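# Swap spare robot arm out of case, broken arm in

## Task

Take the spare robot arm out of the open case on its desk and lay it on the empty desk on the far side of the room; then put the broken arm (the one with red tape) into the case. Both unpowered arms are heavy with limp joints. At the end both must rest motionless: no part of the spare arm may overhang a desk edge, and the broken arm must sit low enough that the lid could close (leave the lid open). Any part of either arm dropping freely by more than a few centimetres fails the task, as does the case not ending upright on its desk, or the robot toppling or ending tilted. Finish with both grippers released and the robot moved away.

## Robot and tools

ROBOT. A Rainbow Robotics RB-Y1: a wheeled base (two drive wheels, two rear casters, 0.66 m long, 0.58 m wide, front edge 0.10 m ahead of the wheel axle), a folding torso (leg with ankle, knee, hip), a head and two 7-joint arms with parallel grippers. Each arm is rated for 3 kg; the loads here are heavy, so keep them close to the body and low, or the robot can tip forward with nothing to stop it.

FRAMES. Base frame: origin on the floor between the drive wheels, x forward, y left, z up. The state reports chest, left_hand and right_hand in this frame; a hand point is midway between its finger pads, fingers along its -z, closing along its x. Printed hand positions get less accurate at long reach. base_odometry is wheel counting from the scene's starting pose (heading in radians, left positive, -3.142 to 3.142); wheel slip shows up as false travel.

execute_actions. Argument actions: a list holding one action or none (none just reports state and images). An action may carry:
- base: exactly one key. translate_m is a straight-line offset in metres from where the base now is, forward positive, -3 to 3. rotate_rad is an in-place turn offset in radians, counter-clockwise (left) positive, -3.2 to 3.2. No sideways motion.
- joints: a dictionary of absolute targets, one per named joint, in radians (grippers in metres). Ranges: torso_squat_rad 0 to 1.2 (larger lowers the chest); torso_shift_rad -0.3 to 0.6 (hips forward); torso_pitch_rad -0.2 to 1.4 (forward bow); torso_yaw_rad -1.5 to 1.5 (left positive). Per arm, prefix left_ or right_: shoulder_pitch_rad -2.356 to 2.356 (negative raises the arm forward); shoulder_roll_rad left 0 to 3.141, right -3.141 to 0 (away from the body); shoulder_yaw_rad -2.094 to 2.094; elbow_rad -2.617 to 0.01 (negative bends); forearm_roll_rad -3.141 to 3.141; wrist_pitch_rad -1.57 to 1.919 (negative tips the hand forward); hand_roll_rad -2.705 to 2.705; gripper_m 0 to 0.1 (pad gap). head_pan_rad -0.523 to 0.523, head_tilt_rad -0.35 to 1.57 (down positive). Yaw, roll and hand_roll signs are the same on both arms (positive = left / counter-clockwise from above). Tolerance for done is 0.02 rad or 0.004 m.
- speeds: optional caps for this action only, translate_m 0.05 to 0.4 m/s, rotate_rad 0.1 to 1.509 rad/s.
- min_time_s: 0.1 to 8, the shortest duration for every arm and head motion in the action.
All motions start together. A base move that would need over 8.667 s is refused; no action runs past 15 s. Unknown keys or out-of-range numbers reject the whole call. Joints you leave out may keep pushing toward older targets. cameras: a list from head_camera, left_wrist_camera, right_wrist_camera, all; omitted/null/all gives every camera, [] gives none.

Torso combined limits: squat+shift <= 1.52; squat-shift+pitch <= 1.57; shift+0.5 pitch-0.4 squat <= 0.7; shift+0.3 pitch-0.5 squat <= 0.39. Violations leave torso joints short and off_target.

Gripping: to hold, command an opening at least 0.005 m under the object's width; off_target then is expected.

wait: seconds 0 to 10; nothing new commanded, returns state and images.
zoom_image: camera plus region [x0, y0, x1, y1] in pixels of that camera's latest full image, at most 504 by 504.
read_manual: section "licences"; only licence text, no motion.
finished_scene: scene = number of the current scene; ends it irrevocably and reports success.

RESULT LINES. base_status and joint_status give each motion's outcome: done (for the base, wheels turned as asked even if slipping); off_target (rested short, may still push); contact_stop (arm or torso met hard resistance or could not lift the load); time_out; stopped_with_arm (torso halted because an arm hit); limit_stop_at_own_body (a guard halted motion before the arm or hand touched torso, head, leg or base; move them apart); limit_stop_at_<name>. A contact_stop, time_out or stopped_with_arm halts the whole group (torso, left arm, or right arm) and clears its targets. "joint command not followed" with a cause line means an arm-collision check refused the arm targets (gripper still runs); these may be retried later. on_its_own lists uncommanded parts; "held at" is the held target. Once a stop is reported, further motion calls in that reply are skipped. MOTOR HOT warns from 65 °C; at 80 °C an OVER-TEMPERATURE FAULT brakes that arm (limit_stop_at_motor_heat); resend targets afterwards. Holding loads heats motors, even while idle. A torque fault (joint contact torque at its limit; elbows 33.1 N m, wrists and forearm 23, shoulders 64.4, load included) freezes the robot 10 s.

AVOID. After a stop, back off first in its own action: arms, then torso. Exception for a two-handed hold when the torso stops instantly with nothing blocking: resend every arm joint at its reported value, then the torso command. Never let the arms or grippers collide or squeeze each other. The base keeps driving into furniture, and a bent leg sticks out in front and can shove the robot backward unreported. Lower the arms gently so nothing swings or drops; do not knock the case over. Something may occasionally nudge loose objects.

Each tool is called after ">>>" in YAML: its name, and indented under it one key for each argument.

## Session

>>> execute_actions:
  actions: []

Scene clock: 0.00 s.
base_odometry: x=+0.000 y=+0.000 heading=+0.000 (m, m, rad; odometry frame)
base_status: not commanded
joint_positions: torso_squat_rad=+0.350 torso_shift_rad=+0.000 torso_pitch_rad=+0.000 torso_yaw_rad=-0.001 left_shoulder_pitch_rad=+0.032 left_shoulder_roll_rad=+0.038 left_shoulder_yaw_rad=-0.031 left_elbow_rad=-0.117 left_forearm_roll_rad=+0.041 left_wrist_pitch_rad=+0.007 left_hand_roll_rad=-0.004 left_gripper_m=+0.099 right_shoulder_pitch_rad=-0.007 right_shoulder_roll_rad=-0.019 right_shoulder_yaw_rad=+0.056 right_elbow_rad=-0.172 right_forearm_roll_rad=-0.043 right_wrist_pitch_rad=+0.024 right_hand_roll_rad=-0.009 right_gripper_m=+0.100 head_pan_rad=-0.001 head_tilt_rad=+0.401
joint_status: not commanded
chest: x=-0.2280 y=+0.0002 z=+1.2475 quat_wxyz=(+1.000, +0.000, +0.000, +0.000) (m; base frame)
left_hand: x=-0.1953 y=+0.2471 z=+0.5635 quat_wxyz=(+0.999, +0.017, -0.040, +0.007) (m; base frame)
right_hand: x=-0.1448 y=-0.2304 z=+0.5668 quat_wxyz=(+0.997, -0.006, -0.077, +0.003) (m; base frame)
pictures: head_camera, left_wrist_camera, right_wrist_camera
Images, in order (width x height): head_camera 896x504, left_wrist_camera 644x364, right_wrist_camera 644x364.

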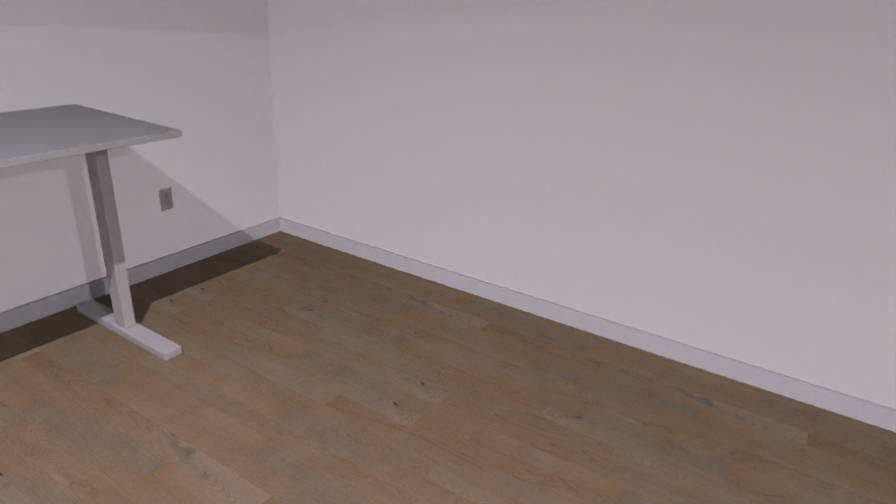

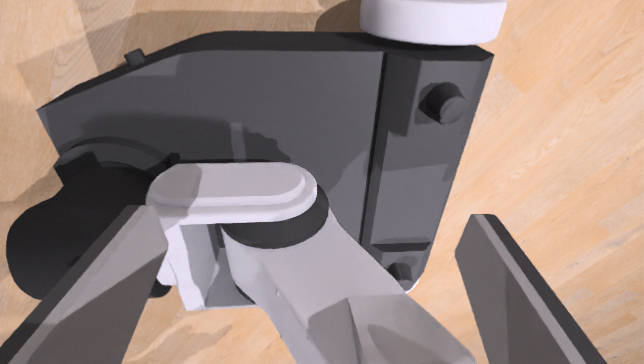

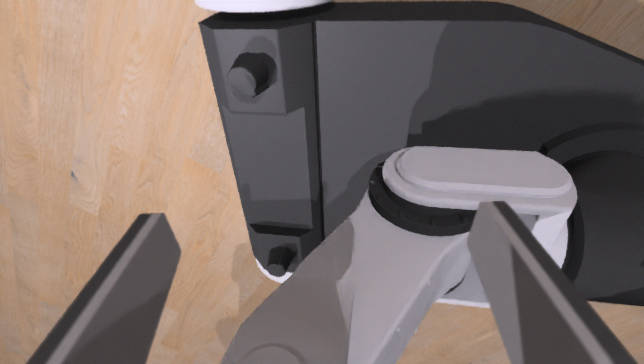

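>>> execute_actions:
  actions:
    - {"base":{"rotate_rad":1.1}}
  cameras: ["head_camera"]

>>> execute_actions:
  actions:
    - {"base":{"rotate_rad":1.4}}
  cameras: ["head_camera"]

>>> execute_actions:
  actions:
    - {"base":{"rotate_rad":1.4}}
  cameras: ["head_camera"]

Scene clock: 9.50 s.
base_odometry: x=+0.000 y=+0.000 heading=+1.100 (m, m, rad; odometry frame)
base_status: done
joint_positions: torso_squat_rad=+0.350 torso_shift_rad=+0.000 torso_pitch_rad=+0.000 torso_yaw_rad=-0.001 left_shoulder_pitch_rad=+0.032 left_shoulder_roll_rad=+0.038 left_shoulder_yaw_rad=-0.031 left_elbow_rad=-0.117 left_forearm_roll_rad=+0.041 left_wrist_pitch_rad=+0.007 left_hand_roll_rad=-0.004 left_gripper_m=+0.099 right_shoulder_pitch_rad=-0.007 right_shoulder_roll_rad=-0.019 right_shoulder_yaw_rad=+0.056 right_elbow_rad=-0.172 right_forearm_roll_rad=-0.043 right_wrist_pitch_rad=+0.024 right_hand_roll_rad=-0.009 right_gripper_m=+0.100 head_pan_rad=-0.001 head_tilt_rad=+0.401
joint_status: not commanded
chest: x=-0.2280 y=+0.0002 z=+1.2475 quat_wxyz=(+1.000, +0.000, +0.000, +0.000) (m; base frame)
left_hand: x=-0.1953 y=+0.2471 z=+0.5635 quat_wxyz=(+0.999, +0.017, -0.040, +0.007) (m; base frame)
right_hand: x=-0.1448 y=-0.2305 z=+0.5668 quat_wxyz=(+0.997, -0.006, -0.077, +0.003) (m; base frame)
pictures: head_camera
Images, in order (width x height): head_camera 896x504.

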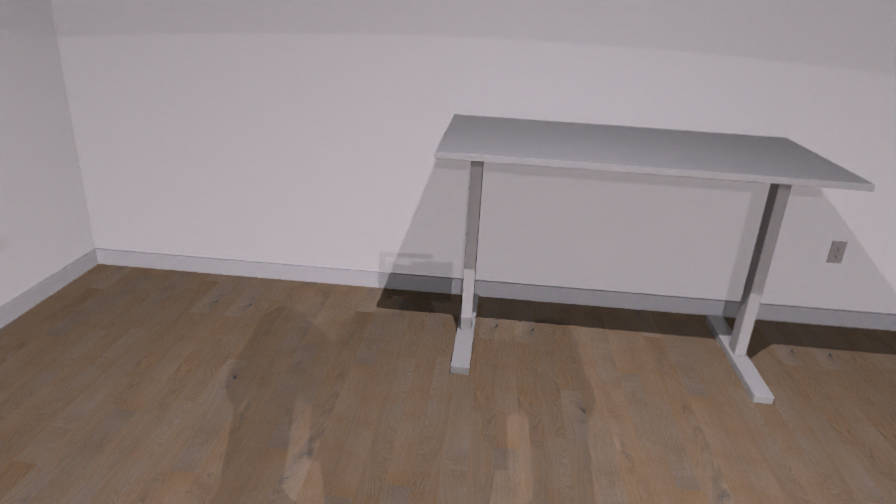

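Scene clock: 13.17 s.
base_odometry: x=+0.000 y=+0.000 heading=+2.499 (m, m, rad; odometry frame)
base_status: done
joint_positions: torso_squat_rad=+0.350 torso_shift_rad=+0.000 torso_pitch_rad=+0.000 torso_yaw_rad=-0.001 left_shoulder_pitch_rad=+0.032 left_shoulder_roll_rad=+0.038 left_shoulder_yaw_rad=-0.031 left_elbow_rad=-0.117 left_forearm_roll_rad=+0.041 left_wrist_pitch_rad=+0.007 left_hand_roll_rad=-0.004 left_gripper_m=+0.099 right_shoulder_pitch_rad=-0.007 right_shoulder_roll_rad=-0.019 right_shoulder_yaw_rad=+0.056 right_elbow_rad=-0.172 right_forearm_roll_rad=-0.043 right_wrist_pitch_rad=+0.024 right_hand_roll_rad=-0.009 right_gripper_m=+0.100 head_pan_rad=-0.001 head_tilt_rad=+0.401
joint_status: not commanded
chest: x=-0.2280 y=+0.0002 z=+1.2475 quat_wxyz=(+1.000, +0.000, +0.000, +0.000) (m; base frame)
left_hand: x=-0.1953 y=+0.2471 z=+0.5635 quat_wxyz=(+0.999, +0.017, -0.040, +0.007) (m; base frame)
right_hand: x=-0.1448 y=-0.2305 z=+0.5668 quat_wxyz=(+0.997, -0.006, -0.077, +0.003) (m; base frame)
pictures: head_camera
Images, in order (width x height): head_camera 896x504.

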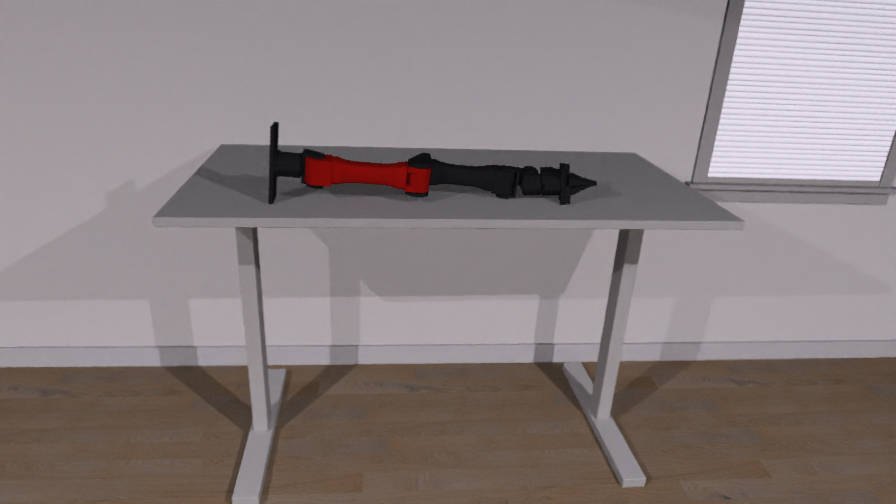

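Scene clock: 16.83 s.
base_odometry: x=+0.000 y=+0.000 heading=-2.385 (m, m, rad; odometry frame)
base_status: done
joint_positions: torso_squat_rad=+0.350 torso_shift_rad=+0.000 torso_pitch_rad=+0.000 torso_yaw_rad=-0.001 left_shoulder_pitch_rad=+0.032 left_shoulder_roll_rad=+0.038 left_shoulder_yaw_rad=-0.031 left_elbow_rad=-0.117 left_forearm_roll_rad=+0.041 left_wrist_pitch_rad=+0.007 left_hand_roll_rad=-0.004 left_gripper_m=+0.099 right_shoulder_pitch_rad=-0.007 right_shoulder_roll_rad=-0.020 right_shoulder_yaw_rad=+0.056 right_elbow_rad=-0.172 right_forearm_roll_rad=-0.043 right_wrist_pitch_rad=+0.024 right_hand_roll_rad=-0.009 right_gripper_m=+0.100 head_pan_rad=-0.001 head_tilt_rad=+0.401
joint_status: not commanded
chest: x=-0.2280 y=+0.0002 z=+1.2475 quat_wxyz=(+1.000, +0.000, +0.000, +0.000) (m; base frame)
left_hand: x=-0.1953 y=+0.2471 z=+0.5635 quat_wxyz=(+0.999, +0.017, -0.040, +0.007) (m; base frame)
right_hand: x=-0.1448 y=-0.2305 z=+0.5668 quat_wxyz=(+0.997, -0.006, -0.077, +0.003) (m; base frame)
pictures: head_camera
Images, in order (width x height): head_camera 896x504.

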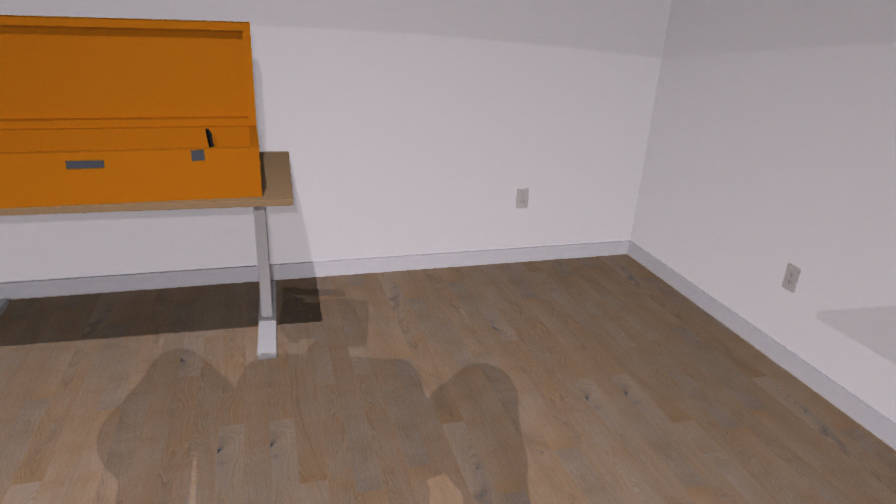

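>>> execute_actions:
  actions:
    - {"base":{"rotate_rad":0.77}}
  cameras: ["head_camera"]

>>> execute_actions:
  actions:
    - {"base":{"translate_m":1.75}}
  cameras: []

>>> execute_actions:
  actions:
    - {"base":{"rotate_rad":-0.57},"joints":{"head_tilt_rad":0.7,"torso_squat_rad":0.1}}
  cameras: ["head_camera"]

Scene clock: 47.30 s.
base_odometry: x=+0.000 y=+0.000 heading=-1.615 (m, m, rad; odometry frame)
base_status: done
joint_positions: torso_squat_rad=+0.350 torso_shift_rad=+0.000 torso_pitch_rad=+0.000 torso_yaw_rad=-0.001 left_shoulder_pitch_rad=+0.032 left_shoulder_roll_rad=+0.038 left_shoulder_yaw_rad=-0.031 left_elbow_rad=-0.117 left_forearm_roll_rad=+0.041 left_wrist_pitch_rad=+0.007 left_hand_roll_rad=-0.004 left_gripper_m=+0.099 right_shoulder_pitch_rad=-0.007 right_shoulder_roll_rad=-0.020 right_shoulder_yaw_rad=+0.056 right_elbow_rad=-0.172 right_forearm_roll_rad=-0.043 right_wrist_pitch_rad=+0.024 right_hand_roll_rad=-0.009 right_gripper_m=+0.100 head_pan_rad=-0.001 head_tilt_rad=+0.401
joint_status: not commanded
chest: x=-0.2280 y=+0.0002 z=+1.2475 quat_wxyz=(+1.000, +0.000, +0.000, +0.000) (m; base frame)
left_hand: x=-0.1953 y=+0.2471 z=+0.5635 quat_wxyz=(+0.999, +0.017, -0.040, +0.007) (m; base frame)
right_hand: x=-0.1448 y=-0.2305 z=+0.5668 quat_wxyz=(+0.997, -0.006, -0.077, +0.003) (m; base frame)
pictures: head_camera
Images, in order (width x height): head_camera 896x504.

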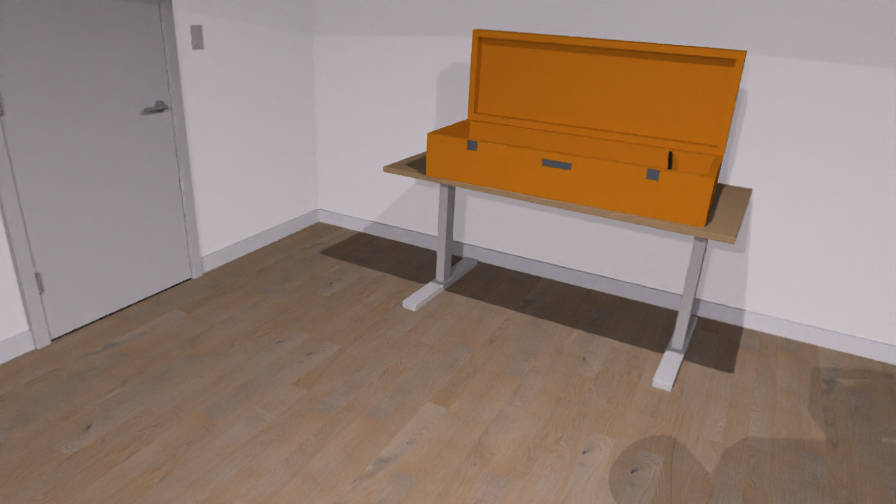

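Scene clock: 53.20 s.
base_odometry: x=-0.076 y=-1.749 heading=-1.614 (m, m, rad; odometry frame)
base_status: done
joint_positions: torso_squat_rad=+0.350 torso_shift_rad=+0.000 torso_pitch_rad=+0.000 torso_yaw_rad=-0.001 left_shoulder_pitch_rad=+0.032 left_shoulder_roll_rad=+0.038 left_shoulder_yaw_rad=-0.031 left_elbow_rad=-0.117 left_forearm_roll_rad=+0.041 left_wrist_pitch_rad=+0.007 left_hand_roll_rad=-0.004 left_gripper_m=+0.099 right_shoulder_pitch_rad=-0.007 right_shoulder_roll_rad=-0.020 right_shoulder_yaw_rad=+0.056 right_elbow_rad=-0.172 right_forearm_roll_rad=-0.043 right_wrist_pitch_rad=+0.024 right_hand_roll_rad=-0.009 right_gripper_m=+0.100 head_pan_rad=-0.001 head_tilt_rad=+0.401
joint_status: not commanded
chest: x=-0.2279 y=+0.0002 z=+1.2475 quat_wxyz=(+1.000, +0.000, +0.000, +0.000) (m; base frame)
left_hand: x=-0.1952 y=+0.2471 z=+0.5635 quat_wxyz=(+0.999, +0.017, -0.040, +0.007) (m; base frame)
right_hand: x=-0.1447 y=-0.2305 z=+0.5668 quat_wxyz=(+0.997, -0.006, -0.077, +0.003) (m; base frame)
pictures: none
No camera images: the call's "cameras" was empty. Leave "cameras" out to get every camera's image.

Scene clock: 55.90 s.
base_odometry: x=-0.076 y=-1.748 heading=-2.184 (m, m, rad; odometry frame)
base_status: done
joint_positions: torso_squat_rad=+0.100 torso_shift_rad=+0.000 torso_pitch_rad=+0.000 torso_yaw_rad=-0.001 left_shoulder_pitch_rad=+0.032 left_shoulder_roll_rad=+0.038 left_shoulder_yaw_rad=-0.031 left_elbow_rad=-0.117 left_forearm_roll_rad=+0.041 left_wrist_pitch_rad=+0.007 left_hand_roll_rad=-0.004 left_gripper_m=+0.099 right_shoulder_pitch_rad=-0.007 right_shoulder_roll_rad=-0.020 right_shoulder_yaw_rad=+0.056 right_elbow_rad=-0.172 right_forearm_roll_rad=-0.043 right_wrist_pitch_rad=+0.024 right_hand_roll_rad=-0.009 right_gripper_m=+0.100 head_pan_rad=-0.001 head_tilt_rad=+0.700
joint_status: all done
chest: x=-0.2279 y=+0.0003 z=+1.2864 quat_wxyz=(+1.000, +0.000, +0.000, +0.000) (m; base frame)
left_hand: x=-0.1952 y=+0.2471 z=+0.6024 quat_wxyz=(+0.999, +0.017, -0.040, +0.007) (m; base frame)
right_hand: x=-0.1447 y=-0.2305 z=+0.6057 quat_wxyz=(+0.997, -0.006, -0.077, +0.003) (m; base frame)
pictures: head_camera
Images, in order (width x height): head_camera 896x504.

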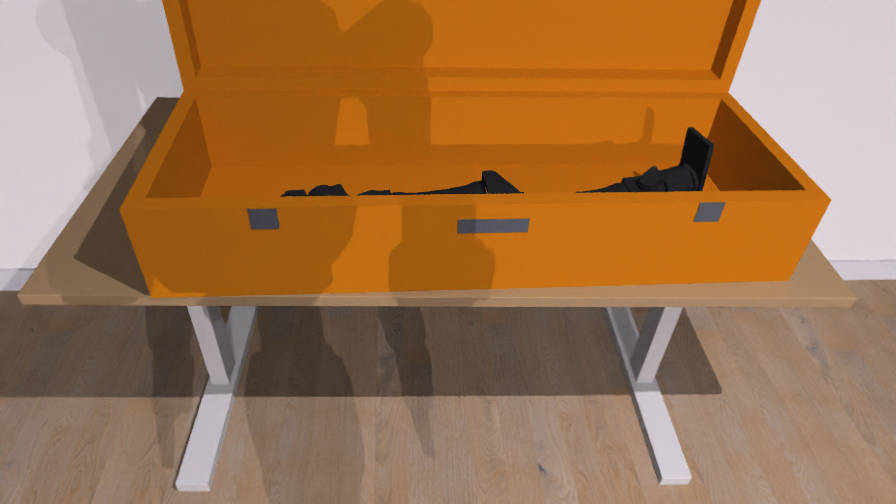

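>>> execute_actions:
  actions:
    - {"joints":{"torso_squat_rad":0,"left_shoulder_pitch_rad":-1.22,"left_shoulder_roll_rad":0.225,"left_shoulder_yaw_rad":0.327,"left_elbow_rad":-0.6,"left_forearm_roll_rad":0,"left_wrist_pitch_rad":1.8,"left_hand_roll_rad":0,"right_shoulder_pitch_rad":-1.22,"right_shoulder_roll_rad":-0.225,"right_shoulder_yaw_rad":-0.327,"right_elbow_rad":-0.6,"right_forearm_roll_rad":0,"right_wrist_pitch_rad":1.8,"right_hand_roll_rad":0}}
  cameras: []

>>> execute_actions:
  actions:
    - {"base":{"translate_m":0.55},"joints":{"head_tilt_rad":1.0}}

Scene clock: 103.77 s.
base_odometry: x=-0.076 y=-1.748 heading=-2.184 (m, m, rad; odometry frame)
base_status: not commanded
joint_positions: torso_squat_rad=+0.000 torso_shift_rad=+0.000 torso_pitch_rad=-0.001 torso_yaw_rad=-0.001 left_shoulder_pitch_rad=-1.220 left_shoulder_roll_rad=+0.225 left_shoulder_yaw_rad=+0.327 left_elbow_rad=-0.600 left_forearm_roll_rad=+0.000 left_wrist_pitch_rad=+1.800 left_hand_roll_rad=+0.000 left_gripper_m=+0.099 right_shoulder_pitch_rad=-1.220 right_shoulder_roll_rad=-0.225 right_shoulder_yaw_rad=-0.326 right_elbow_rad=-0.600 right_forearm_roll_rad=+0.000 right_wrist_pitch_rad=+1.800 right_hand_roll_rad=+0.000 right_gripper_m=+0.100 head_pan_rad=-0.001 head_tilt_rad=+0.700
joint_status: all done
chest: x=-0.2280 y=+0.0002 z=+1.2899 quat_wxyz=(+1.000, +0.000, +0.000, +0.000) (m; base frame)
left_hand: x=+0.2971 y=+0.2198 z=+1.0962 quat_wxyz=(+1.000, +0.000, +0.000, +0.000) (m; base frame)
right_hand: x=+0.2968 y=-0.2206 z=+1.0968 quat_wxyz=(+1.000, -0.001, +0.000, -0.001) (m; base frame)
pictures: none
No camera images: the call's "cameras" was empty. Leave "cameras" out to get every camera's image.

Scene clock: 106.60 s.
base_odometry: x=-0.393 y=-2.198 heading=-2.184 (m, m, rad; odometry frame)
base_status: done
joint_positions: torso_squat_rad=+0.000 torso_shift_rad=+0.000 torso_pitch_rad=+0.000 torso_yaw_rad=-0.001 left_shoulder_pitch_rad=-1.220 left_shoulder_roll_rad=+0.225 left_shoulder_yaw_rad=+0.327 left_elbow_rad=-0.600 left_forearm_roll_rad=+0.000 left_wrist_pitch_rad=+1.800 left_hand_roll_rad=+0.000 left_gripper_m=+0.099 right_shoulder_pitch_rad=-1.220 right_shoulder_roll_rad=-0.225 right_shoulder_yaw_rad=-0.326 right_elbow_rad=-0.600 right_forearm_roll_rad=+0.000 right_wrist_pitch_rad=+1.800 right_hand_roll_rad=+0.000 right_gripper_m=+0.100 head_pan_rad=-0.001 head_tilt_rad=+1.000
joint_status: all done
chest: x=-0.2279 y=+0.0002 z=+1.2899 quat_wxyz=(+1.000, +0.000, +0.000, +0.000) (m; base frame)
left_hand: x=+0.2970 y=+0.2198 z=+1.0960 quat_wxyz=(+1.000, +0.000, +0.000, +0.000) (m; base frame)
right_hand: x=+0.2968 y=-0.2207 z=+1.0966 quat_wxyz=(+1.000, -0.001, +0.000, -0.001) (m; base frame)
pictures: head_camera, left_wrist_camera, right_wrist_camera
Images, in order (width x height): head_camera 896x504, left_wrist_camera 644x364, right_wrist_camera 644x364.

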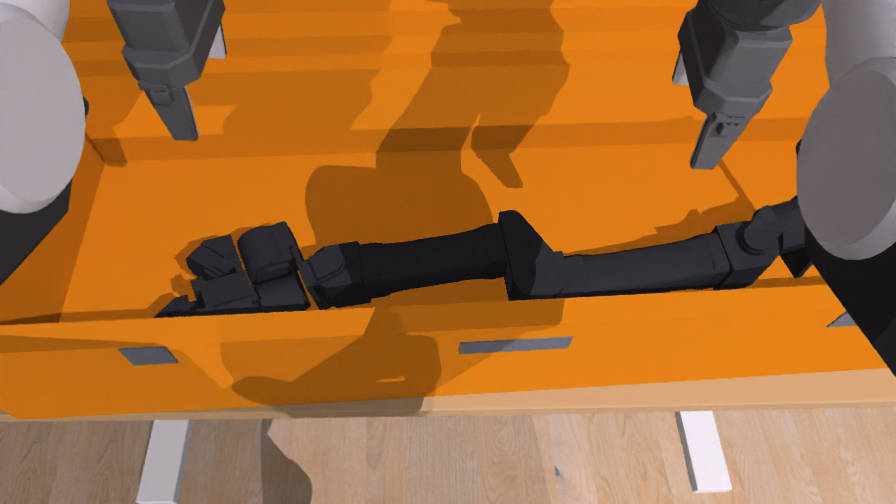

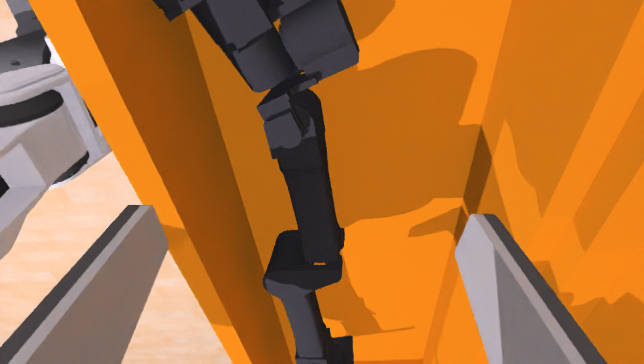

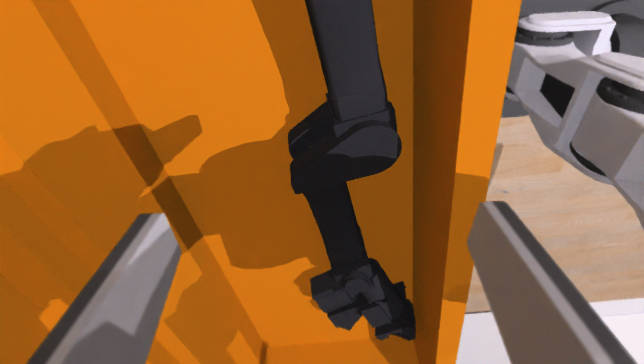

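>>> execute_actions:
  actions:
    - {"base":{"rotate_rad":0.35},"joints":{"left_shoulder_pitch_rad":-1.251,"left_shoulder_roll_rad":0.132,"left_shoulder_yaw_rad":0.294,"left_hand_roll_rad":0.28,"right_shoulder_pitch_rad":-1.251,"right_shoulder_roll_rad":-0.132,"right_shoulder_yaw_rad":-0.294,"right_hand_roll_rad":0.05}}
  cameras: []

>>> execute_actions:
  actions:
    - {"base":{"translate_m":-0.3}}
  cameras: []

>>> execute_actions:
  actions:
    - {"base":{"rotate_rad":-0.35}}
  cameras: []

>>> execute_actions:
  actions:
    - {"base":{"translate_m":0.29}}
  cameras: []

>>> execute_actions:
  actions:
    - {"joints":{"torso_squat_rad":0.65}}

Scene clock: 156.60 s.
base_odometry: x=-0.393 y=-2.198 heading=-1.835 (m, m, rad; odometry frame)
base_status: done
joint_positions: torso_squat_rad=+0.000 torso_shift_rad=+0.000 torso_pitch_rad=+0.000 torso_yaw_rad=-0.001 left_shoulder_pitch_rad=-1.251 left_shoulder_roll_rad=+0.132 left_shoulder_yaw_rad=+0.294 left_elbow_rad=-0.600 left_forearm_roll_rad=+0.000 left_wrist_pitch_rad=+1.800 left_hand_roll_rad=+0.280 left_gripper_m=+0.099 right_shoulder_pitch_rad=-1.251 right_shoulder_roll_rad=-0.132 right_shoulder_yaw_rad=-0.294 right_elbow_rad=-0.600 right_forearm_roll_rad=+0.000 right_wrist_pitch_rad=+1.800 right_hand_roll_rad=+0.050 right_gripper_m=+0.100 head_pan_rad=-0.001 head_tilt_rad=+1.000
joint_status: all done
chest: x=-0.2279 y=+0.0002 z=+1.2899 quat_wxyz=(+1.000, +0.000, +0.000, +0.000) (m; base frame)
left_hand: x=+0.2942 y=+0.1647 z=+1.0963 quat_wxyz=(+0.996, -0.001, +0.000, +0.087) (m; base frame)
right_hand: x=+0.2941 y=-0.1656 z=+1.0969 quat_wxyz=(+0.997, +0.000, +0.000, +0.077) (m; base frame)
pictures: none
No camera images: the call's "cameras" was empty. Leave "cameras" out to get every camera's image.

Scene clock: 159.17 s.
base_odometry: x=-0.315 y=-1.908 heading=-1.833 (m, m, rad; odometry frame)
base_status: done
joint_positions: torso_squat_rad=+0.000 torso_shift_rad=+0.000 torso_pitch_rad=-0.001 torso_yaw_rad=-0.001 left_shoulder_pitch_rad=-1.251 left_shoulder_roll_rad=+0.132 left_shoulder_yaw_rad=+0.294 left_elbow_rad=-0.600 left_forearm_roll_rad=+0.000 left_wrist_pitch_rad=+1.800 left_hand_roll_rad=+0.280 left_gripper_m=+0.099 right_shoulder_pitch_rad=-1.251 right_shoulder_roll_rad=-0.132 right_shoulder_yaw_rad=-0.294 right_elbow_rad=-0.600 right_forearm_roll_rad=+0.000 right_wrist_pitch_rad=+1.800 right_hand_roll_rad=+0.050 right_gripper_m=+0.100 head_pan_rad=-0.001 head_tilt_rad=+1.000
joint_status: not commanded
chest: x=-0.2280 y=+0.0002 z=+1.2899 quat_wxyz=(+1.000, +0.000, +0.000, +0.000) (m; base frame)
left_hand: x=+0.2942 y=+0.1647 z=+1.0963 quat_wxyz=(+0.996, -0.001, +0.000, +0.087) (m; base frame)
right_hand: x=+0.2941 y=-0.1656 z=+1.0969 quat_wxyz=(+0.997, +0.000, -0.001, +0.077) (m; base frame)
pictures: none
No camera images: the call's "cameras" was empty. Leave "cameras" out to get every camera's image.

Scene clock: 161.23 s.
base_odometry: x=-0.314 y=-1.908 heading=-2.183 (m, m, rad; odometry frame)
base_status: done
joint_positions: torso_squat_rad=+0.000 torso_shift_rad=+0.000 torso_pitch_rad=-0.001 torso_yaw_rad=-0.001 left_shoulder_pitch_rad=-1.251 left_shoulder_roll_rad=+0.132 left_shoulder_yaw_rad=+0.294 left_elbow_rad=-0.600 left_forearm_roll_rad=+0.000 left_wrist_pitch_rad=+1.800 left_hand_roll_rad=+0.280 left_gripper_m=+0.099 right_shoulder_pitch_rad=-1.251 right_shoulder_roll_rad=-0.132 right_shoulder_yaw_rad=-0.294 right_elbow_rad=-0.600 right_forearm_roll_rad=+0.000 right_wrist_pitch_rad=+1.800 right_hand_roll_rad=+0.050 right_gripper_m=+0.100 head_pan_rad=-0.001 head_tilt_rad=+1.000
joint_status: not commanded
chest: x=-0.2280 y=+0.0003 z=+1.2899 quat_wxyz=(+1.000, +0.000, +0.000, +0.000) (m; base frame)
left_hand: x=+0.2942 y=+0.1648 z=+1.0963 quat_wxyz=(+0.996, -0.001, +0.000, +0.087) (m; base frame)
right_hand: x=+0.2941 y=-0.1655 z=+1.0970 quat_wxyz=(+0.997, +0.000, -0.001, +0.077) (m; base frame)
pictures: none
No camera images: the call's "cameras" was empty. Leave "cameras" out to get every camera's image.

Scene clock: 163.50 s.
base_odometry: x=-0.481 y=-2.145 heading=-2.183 (m, m, rad; odometry frame)
base_status: done
joint_positions: torso_squat_rad=+0.000 torso_shift_rad=+0.000 torso_pitch_rad=+0.000 torso_yaw_rad=-0.001 left_shoulder_pitch_rad=-1.251 left_shoulder_roll_rad=+0.132 left_shoulder_yaw_rad=+0.294 left_elbow_rad=-0.600 left_forearm_roll_rad=+0.000 left_wrist_pitch_rad=+1.800 left_hand_roll_rad=+0.280 left_gripper_m=+0.099 right_shoulder_pitch_rad=-1.251 right_shoulder_roll_rad=-0.132 right_shoulder_yaw_rad=-0.294 right_elbow_rad=-0.600 right_forearm_roll_rad=+0.000 right_wrist_pitch_rad=+1.800 right_hand_roll_rad=+0.050 right_gripper_m=+0.100 head_pan_rad=-0.001 head_tilt_rad=+1.000
joint_status: not commanded
chest: x=-0.2279 y=+0.0003 z=+1.2899 quat_wxyz=(+1.000, +0.000, +0.000, +0.000) (m; base frame)
left_hand: x=+0.2942 y=+0.1648 z=+1.0963 quat_wxyz=(+0.996, -0.001, +0.000, +0.087) (m; base frame)
right_hand: x=+0.2941 y=-0.1655 z=+1.0969 quat_wxyz=(+0.997, +0.000, +0.000, +0.077) (m; base frame)
pictures: none
No camera images: the call's "cameras" was empty. Leave "cameras" out to get every camera's image.

Scene clock: 166.47 s.
base_odometry: x=-0.481 y=-2.145 heading=-2.183 (m, m, rad; odometry frame)
base_status: not commanded
joint_positions: torso_squat_rad=+0.650 torso_shift_rad=+0.000 torso_pitch_rad=-0.001 torso_yaw_rad=-0.001 left_shoulder_pitch_rad=-1.251 left_shoulder_roll_rad=+0.132 left_shoulder_yaw_rad=+0.294 left_elbow_rad=-0.600 left_forearm_roll_rad=+0.000 left_wrist_pitch_rad=+1.800 left_hand_roll_rad=+0.280 left_gripper_m=+0.099 right_shoulder_pitch_rad=-1.251 right_shoulder_roll_rad=-0.132 right_shoulder_yaw_rad=-0.294 right_elbow_rad=-0.600 right_forearm_roll_rad=+0.000 right_wrist_pitch_rad=+1.800 right_hand_roll_rad=+0.050 right_gripper_m=+0.100 head_pan_rad=-0.001 head_tilt_rad=+1.000
joint_status: all done
chest: x=-0.2281 y=+0.0003 z=+1.1472 quat_wxyz=(+1.000, +0.000, +0.000, +0.000) (m; base frame)
left_hand: x=+0.2941 y=+0.1648 z=+0.9537 quat_wxyz=(+0.996, -0.001, +0.000, +0.087) (m; base frame)
right_hand: x=+0.2940 y=-0.1655 z=+0.9542 quat_wxyz=(+0.997, +0.000, -0.001, +0.077) (m; base frame)
pictures: head_camera, left_wrist_camera, right_wrist_camera
Images, in order (width x height): head_camera 896x504, left_wrist_camera 644x364, right_wrist_camera 644x364.

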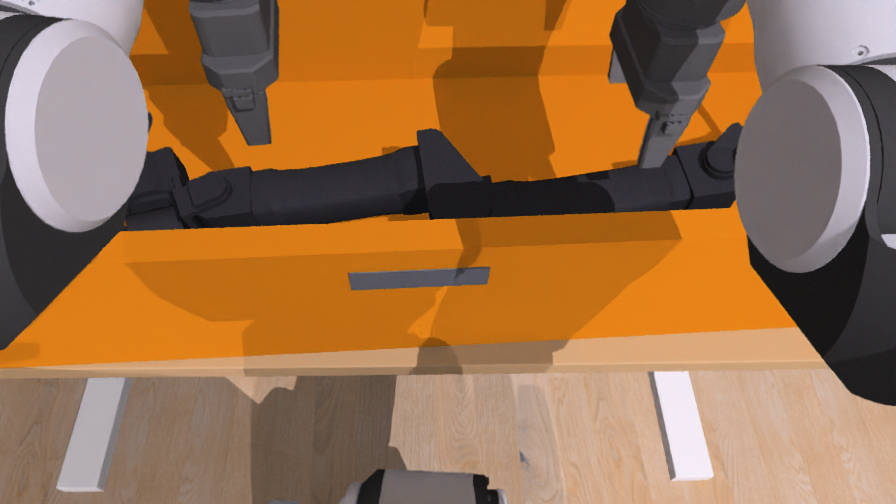

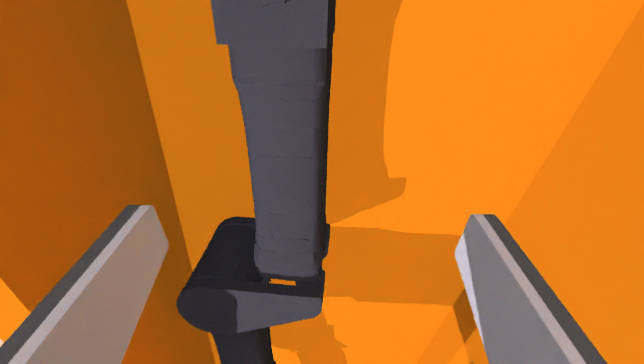

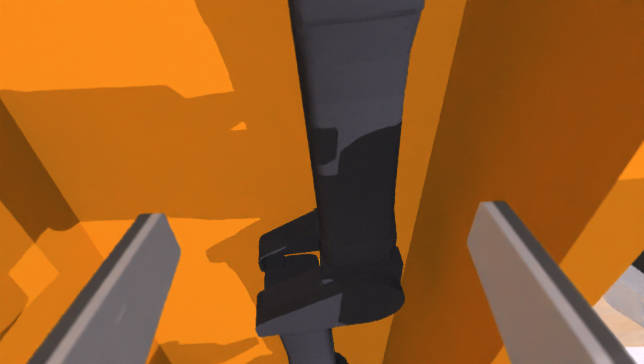

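>>> execute_actions:
  actions:
    - {"base":{"translate_m":-0.018},"joints":{"torso_squat_rad":0.85,"head_tilt_rad":0.85}}

Scene clock: 177.27 s.
base_odometry: x=-0.471 y=-2.131 heading=-2.184 (m, m, rad; odometry frame)
base_status: done
joint_positions: torso_squat_rad=+0.850 torso_shift_rad=+0.000 torso_pitch_rad=-0.001 torso_yaw_rad=-0.001 left_shoulder_pitch_rad=-1.251 left_shoulder_roll_rad=+0.132 left_shoulder_yaw_rad=+0.294 left_elbow_rad=-0.600 left_forearm_roll_rad=+0.000 left_wrist_pitch_rad=+1.800 left_hand_roll_rad=+0.280 left_gripper_m=+0.099 right_shoulder_pitch_rad=-1.251 right_shoulder_roll_rad=-0.132 right_shoulder_yaw_rad=-0.294 right_elbow_rad=-0.600 right_forearm_roll_rad=+0.000 right_wrist_pitch_rad=+1.800 right_hand_roll_rad=+0.050 right_gripper_m=+0.100 head_pan_rad=-0.001 head_tilt_rad=+0.850
joint_status: all done
chest: x=-0.2281 y=+0.0003 z=+1.0519 quat_wxyz=(+1.000, +0.000, +0.000, +0.000) (m; base frame)
left_hand: x=+0.2941 y=+0.1648 z=+0.8584 quat_wxyz=(+0.996, -0.001, +0.000, +0.087) (m; base frame)
right_hand: x=+0.2940 y=-0.1655 z=+0.8590 quat_wxyz=(+0.997, +0.000, -0.001, +0.077) (m; base frame)
pictures: head_camera, left_wrist_camera, right_wrist_camera
Images, in order (width x height): head_camera 896x504, left_wrist_camera 644x364, right_wrist_camera 644x364.

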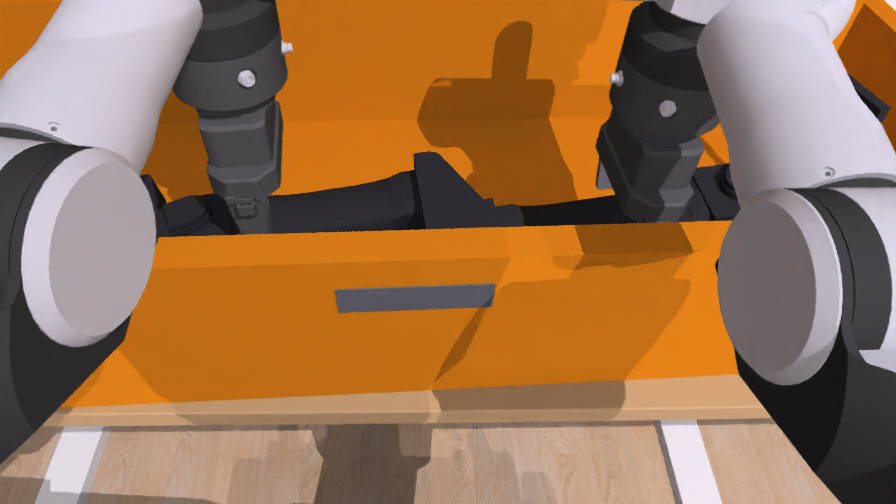

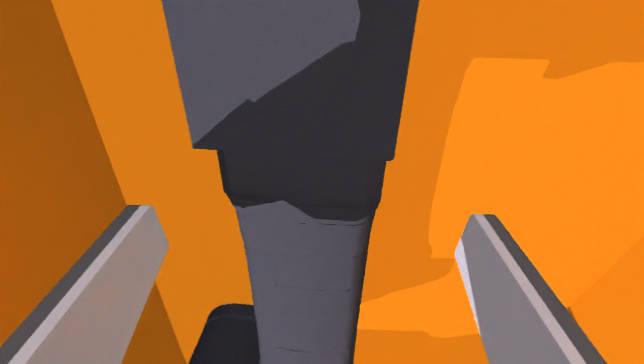

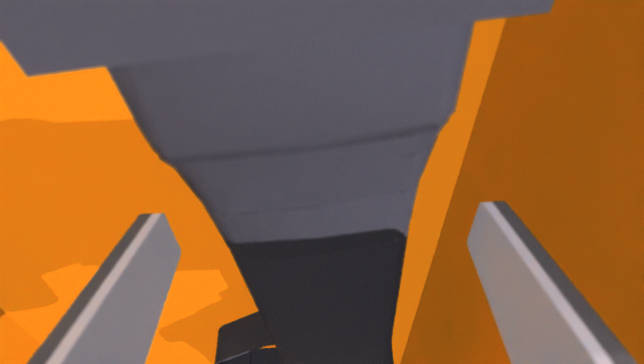

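>>> execute_actions:
  actions:
    - {"joints":{"left_shoulder_pitch_rad":-1.26,"left_shoulder_roll_rad":0.066,"left_shoulder_yaw_rad":0.27,"left_hand_roll_rad":0.355,"left_wrist_pitch_rad":1.79,"right_shoulder_pitch_rad":-1.265,"right_shoulder_roll_rad":-0.101,"right_shoulder_yaw_rad":-0.283,"right_hand_roll_rad":0.015}}
  cameras: []

>>> execute_actions:
  actions:
    - {"joints":{"torso_squat_rad":0.91}}

Scene clock: 190.30 s.
base_odometry: x=-0.471 y=-2.131 heading=-2.184 (m, m, rad; odometry frame)
base_status: not commanded
joint_positions: torso_squat_rad=+0.850 torso_shift_rad=+0.000 torso_pitch_rad=-0.001 torso_yaw_rad=-0.001 left_shoulder_pitch_rad=-1.260 left_shoulder_roll_rad=+0.066 left_shoulder_yaw_rad=+0.270 left_elbow_rad=-0.600 left_forearm_roll_rad=+0.000 left_wrist_pitch_rad=+1.790 left_hand_roll_rad=+0.355 left_gripper_m=+0.099 right_shoulder_pitch_rad=-1.265 right_shoulder_roll_rad=-0.101 right_shoulder_yaw_rad=-0.283 right_elbow_rad=-0.600 right_forearm_roll_rad=+0.000 right_wrist_pitch_rad=+1.800 right_hand_roll_rad=+0.015 right_gripper_m=+0.100 head_pan_rad=-0.001 head_tilt_rad=+0.850
joint_status: all done
chest: x=-0.2281 y=+0.0002 z=+1.0519 quat_wxyz=(+1.000, +0.000, +0.000, +0.000) (m; base frame)
left_hand: x=+0.2884 y=+0.1280 z=+0.8531 quat_wxyz=(+0.996, +0.000, +0.000, +0.089) (m; base frame)
right_hand: x=+0.2928 y=-0.1467 z=+0.8612 quat_wxyz=(+0.997, -0.001, -0.003, +0.078) (m; base frame)
pictures: none
No camera images: the call's "cameras" was empty. Leave "cameras" out to get every camera's image.

Scene clock: 191.23 s.
base_odometry: x=-0.471 y=-2.131 heading=-2.184 (m, m, rad; odometry frame)
base_status: not commanded
joint_positions: torso_squat_rad=+0.910 torso_shift_rad=+0.000 torso_pitch_rad=-0.001 torso_yaw_rad=-0.001 left_shoulder_pitch_rad=-1.260 left_shoulder_roll_rad=+0.066 left_shoulder_yaw_rad=+0.270 left_elbow_rad=-0.600 left_forearm_roll_rad=+0.000 left_wrist_pitch_rad=+1.790 left_hand_roll_rad=+0.355 left_gripper_m=+0.099 right_shoulder_pitch_rad=-1.265 right_shoulder_roll_rad=-0.101 right_shoulder_yaw_rad=-0.283 right_elbow_rad=-0.600 right_forearm_roll_rad=+0.000 right_wrist_pitch_rad=+1.800 right_hand_roll_rad=+0.015 right_gripper_m=+0.100 head_pan_rad=-0.001 head_tilt_rad=+0.850
joint_status: all done
chest: x=-0.2281 y=+0.0002 z=+1.0196 quat_wxyz=(+1.000, +0.000, +0.000, +0.000) (m; base frame)
left_hand: x=+0.2884 y=+0.1280 z=+0.8208 quat_wxyz=(+0.996, +0.000, +0.000, +0.089) (m; base frame)
right_hand: x=+0.2928 y=-0.1467 z=+0.8288 quat_wxyz=(+0.997, -0.001, -0.003, +0.078) (m; base frame)
pictures: head_camera, left_wrist_camera, right_wrist_camera
Images, in order (width x height): head_camera 896x504, left_wrist_camera 644x364, right_wrist_camera 644x364.

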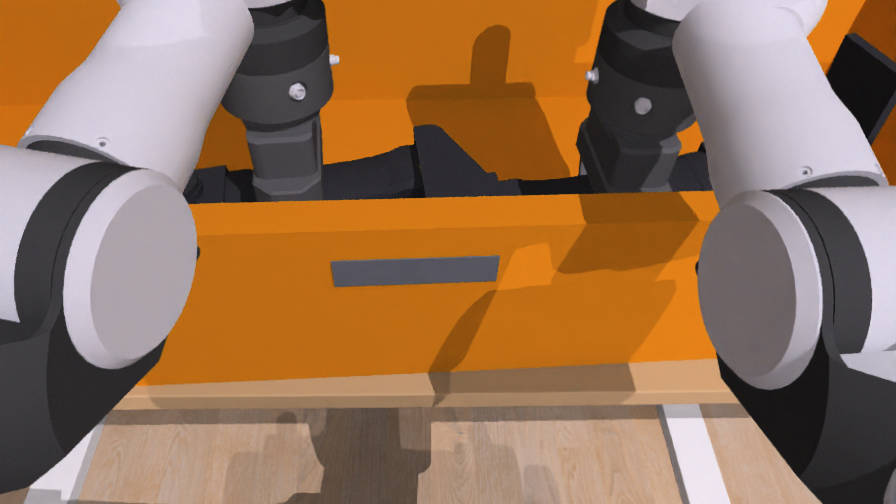

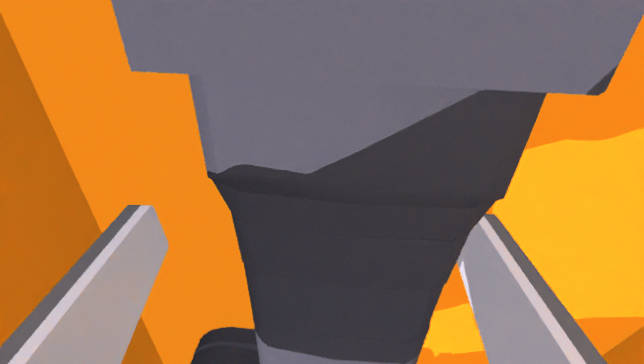

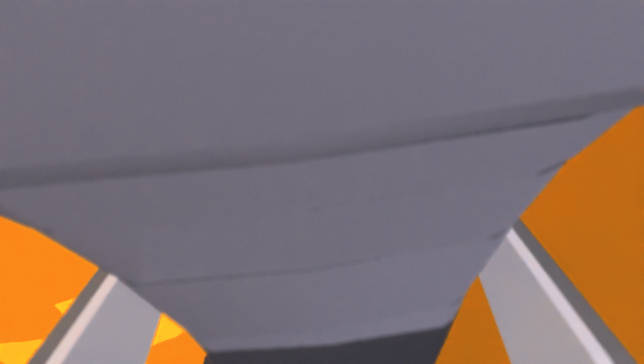

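>>> execute_actions:
  actions:
    - {"joints":{"left_wrist_pitch_rad":1.74}}
  cameras: []

>>> execute_actions:
  actions:
    - {"joints":{"torso_squat_rad":0.94,"left_shoulder_pitch_rad":-1.205,"left_wrist_pitch_rad":1.685},"min_time_s":1}

Scene clock: 200.17 s.
base_odometry: x=-0.471 y=-2.131 heading=-2.184 (m, m, rad; odometry frame)
base_status: not commanded
joint_positions: torso_squat_rad=+0.910 torso_shift_rad=+0.000 torso_pitch_rad=-0.001 torso_yaw_rad=-0.001 left_shoulder_pitch_rad=-1.260 left_shoulder_roll_rad=+0.066 left_shoulder_yaw_rad=+0.270 left_elbow_rad=-0.600 left_forearm_roll_rad=+0.000 left_wrist_pitch_rad=+1.740 left_hand_roll_rad=+0.355 left_gripper_m=+0.099 right_shoulder_pitch_rad=-1.265 right_shoulder_roll_rad=-0.101 right_shoulder_yaw_rad=-0.283 right_elbow_rad=-0.600 right_forearm_roll_rad=+0.000 right_wrist_pitch_rad=+1.800 right_hand_roll_rad=+0.015 right_gripper_m=+0.100 head_pan_rad=-0.001 head_tilt_rad=+0.850
joint_status: all done
chest: x=-0.2281 y=+0.0002 z=+1.0196 quat_wxyz=(+1.000, +0.000, +0.000, +0.000) (m; base frame)
left_hand: x=+0.2997 y=+0.1260 z=+0.8211 quat_wxyz=(+0.996, -0.007, -0.024, +0.089) (m; base frame)
right_hand: x=+0.2928 y=-0.1467 z=+0.8288 quat_wxyz=(+0.997, -0.001, -0.003, +0.078) (m; base frame)
pictures: none
No camera images: the call's "cameras" was empty. Leave "cameras" out to get every camera's image.

Scene clock: 201.47 s.
base_odometry: x=-0.471 y=-2.131 heading=-2.184 (m, m, rad; odometry frame)
base_status: not commanded
joint_positions: torso_squat_rad=+0.939 torso_shift_rad=-0.002 torso_pitch_rad=-0.006 torso_yaw_rad=-0.001 left_shoulder_pitch_rad=-1.226 left_shoulder_roll_rad=+0.067 left_shoulder_yaw_rad=+0.271 left_elbow_rad=-0.606 left_forearm_roll_rad=+0.001 left_wrist_pitch_rad=+1.698 left_hand_roll_rad=+0.355 left_gripper_m=+0.099 right_shoulder_pitch_rad=-1.269 right_shoulder_roll_rad=-0.102 right_shoulder_yaw_rad=-0.283 right_elbow_rad=-0.602 right_forearm_roll_rad=+0.000 right_wrist_pitch_rad=+1.800 right_hand_roll_rad=+0.015 right_gripper_m=+0.100 head_pan_rad=-0.001 head_tilt_rad=+0.850
joint_status: torso_squat_rad contact_stop (moved +0.029 of +0.030); left_shoulder_pitch_rad contact_stop (moved +0.034 of +0.055); the others done
on_its_own: left_shoulder_pitch_rad is held at -1.226, not at your -1.205, since a contact_stop
chest: x=-0.2305 y=+0.0003 z=+1.0033 quat_wxyz=(+1.000, -0.001, -0.003, +0.000) (m; base frame)
left_hand: x=+0.3015 y=+0.1305 z=+0.7931 quat_wxyz=(+0.995, -0.012, -0.035, +0.095) (m; base frame)
right_hand: x=+0.2929 y=-0.1465 z=+0.8179 quat_wxyz=(+0.997, -0.002, -0.008, +0.078) (m; base frame)
pictures: head_camera, left_wrist_camera, right_wrist_camera
Images, in order (width x height): head_camera 896x504, left_wrist_camera 644x364, right_wrist_camera 644x364.

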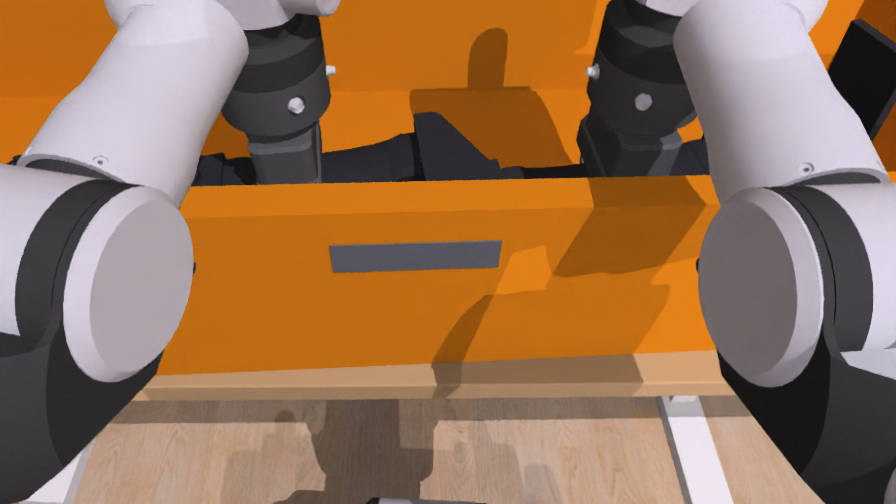

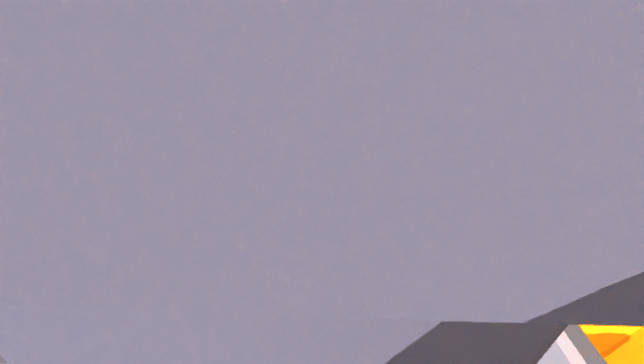

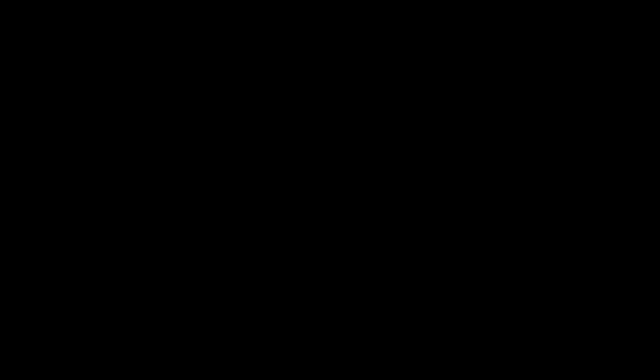

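>>> execute_actions:
  actions:
    - {"joints":{"torso_squat_rad":0.928,"torso_shift_rad":0,"torso_pitch_rad":0}}
  cameras: []

>>> execute_actions:
  actions:
    - {"joints":{"left_gripper_m":0.02,"right_gripper_m":0.02}}
  cameras: []

>>> execute_actions:
  actions:
    - {"joints":{"torso_squat_rad":0.85}}

Scene clock: 209.17 s.
base_odometry: x=-0.471 y=-2.131 heading=-2.184 (m, m, rad; odometry frame)
base_status: not commanded
joint_positions: torso_squat_rad=+0.928 torso_shift_rad=+0.000 torso_pitch_rad=+0.000 torso_yaw_rad=-0.001 left_shoulder_pitch_rad=-1.226 left_shoulder_roll_rad=+0.067 left_shoulder_yaw_rad=+0.271 left_elbow_rad=-0.606 left_forearm_roll_rad=+0.001 left_wrist_pitch_rad=+1.698 left_hand_roll_rad=+0.355 left_gripper_m=+0.099 right_shoulder_pitch_rad=-1.266 right_shoulder_roll_rad=-0.102 right_shoulder_yaw_rad=-0.283 right_elbow_rad=-0.601 right_forearm_roll_rad=+0.000 right_wrist_pitch_rad=+1.800 right_hand_roll_rad=+0.015 right_gripper_m=+0.100 head_pan_rad=-0.001 head_tilt_rad=+0.850
joint_status: all done
on_its_own: left_shoulder_pitch_rad is held at -1.226, not at your -1.205, since a contact_stop
chest: x=-0.2280 y=+0.0003 z=+1.0095 quat_wxyz=(+1.000, -0.001, +0.000, +0.000) (m; base frame)
left_hand: x=+0.3026 y=+0.1306 z=+0.7963 quat_wxyz=(+0.995, -0.012, -0.032, +0.095) (m; base frame)
right_hand: x=+0.2932 y=-0.1467 z=+0.8192 quat_wxyz=(+0.997, -0.001, -0.003, +0.078) (m; base frame)
pictures: none
No camera images: the call's "cameras" was empty. Leave "cameras" out to get every camera's image.

Scene clock: 210.43 s.
base_odometry: x=-0.471 y=-2.131 heading=-2.183 (m, m, rad; odometry frame)
base_status: not commanded
joint_positions: torso_squat_rad=+0.928 torso_shift_rad=+0.000 torso_pitch_rad=+0.000 torso_yaw_rad=-0.001 left_shoulder_pitch_rad=-1.226 left_shoulder_roll_rad=+0.066 left_shoulder_yaw_rad=+0.271 left_elbow_rad=-0.606 left_forearm_roll_rad=+0.001 left_wrist_pitch_rad=+1.698 left_hand_roll_rad=+0.355 left_gripper_m=+0.053 right_shoulder_pitch_rad=-1.266 right_shoulder_roll_rad=-0.101 right_shoulder_yaw_rad=-0.283 right_elbow_rad=-0.601 right_forearm_roll_rad=+0.000 right_wrist_pitch_rad=+1.800 right_hand_roll_rad=+0.015 right_gripper_m=+0.055 head_pan_rad=-0.001 head_tilt_rad=+0.850
joint_status: left_gripper_m off_target (ended at +0.053, target +0.020); right_gripper_m off_target (ended at +0.055, target +0.020)
on_its_own: left_shoulder_pitch_rad is held at -1.226, not at your -1.205, since a contact_stop
chest: x=-0.2281 y=+0.0003 z=+1.0095 quat_wxyz=(+1.000, -0.001, +0.000, +0.000) (m; base frame)
left_hand: x=+0.3022 y=+0.1304 z=+0.7960 quat_wxyz=(+0.995, -0.012, -0.031, +0.095) (m; base frame)
right_hand: x=+0.2932 y=-0.1465 z=+0.8192 quat_wxyz=(+0.997, -0.001, -0.003, +0.078) (m; base frame)
pictures: none
No camera images: the call's "cameras" was empty. Leave "cameras" out to get every camera's image.

Scene clock: 211.43 s.
base_odometry: x=-0.471 y=-2.131 heading=-2.183 (m, m, rad; odometry frame)
base_status: not commanded
joint_positions: torso_squat_rad=+0.850 torso_shift_rad=+0.001 torso_pitch_rad=+0.002 torso_yaw_rad=-0.001 left_shoulder_pitch_rad=-1.223 left_shoulder_roll_rad=+0.065 left_shoulder_yaw_rad=+0.271 left_elbow_rad=-0.604 left_forearm_roll_rad=+0.001 left_wrist_pitch_rad=+1.698 left_hand_roll_rad=+0.355 left_gripper_m=+0.053 right_shoulder_pitch_rad=-1.263 right_shoulder_roll_rad=-0.100 right_shoulder_yaw_rad=-0.283 right_elbow_rad=-0.599 right_forearm_roll_rad=+0.000 right_wrist_pitch_rad=+1.800 right_hand_roll_rad=+0.015 right_gripper_m=+0.055 head_pan_rad=-0.001 head_tilt_rad=+0.850
joint_status: all done
on_its_own: left_shoulder_pitch_rad is held at -1.226, not at your -1.205, since a contact_stop
chest: x=-0.2272 y=+0.0003 z=+1.0520 quat_wxyz=(+1.000, +0.000, +0.001, +0.000) (m; base frame)
left_hand: x=+0.3015 y=+0.1304 z=+0.8356 quat_wxyz=(+0.995, -0.012, -0.028, +0.095) (m; base frame)
right_hand: x=+0.2923 y=-0.1466 z=+0.8584 quat_wxyz=(+0.997, -0.001, +0.000, +0.078) (m; base frame)
pictures: head_camera, left_wrist_camera, right_wrist_camera
Images, in order (width x height): head_camera 896x504, left_wrist_camera 644x364, right_wrist_camera 644x364.

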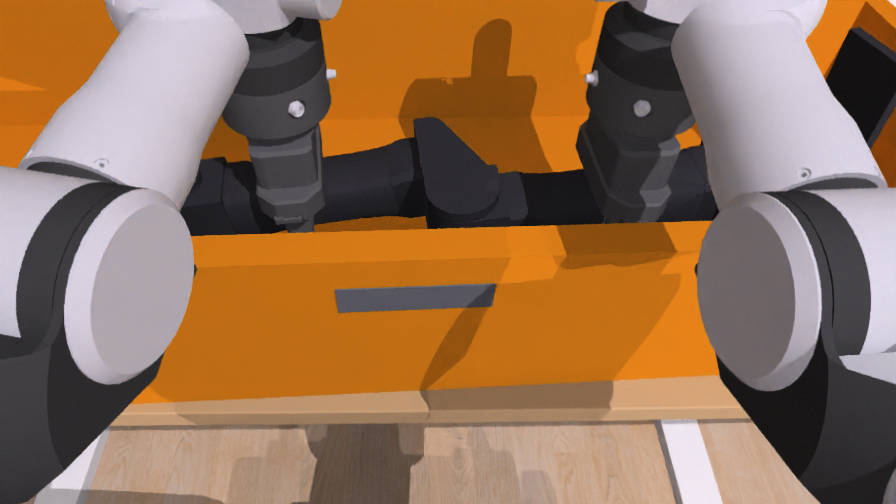

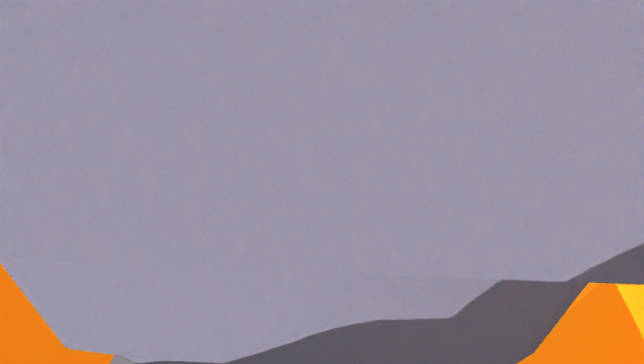

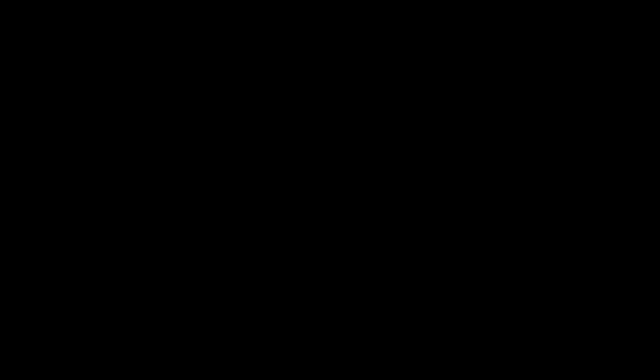

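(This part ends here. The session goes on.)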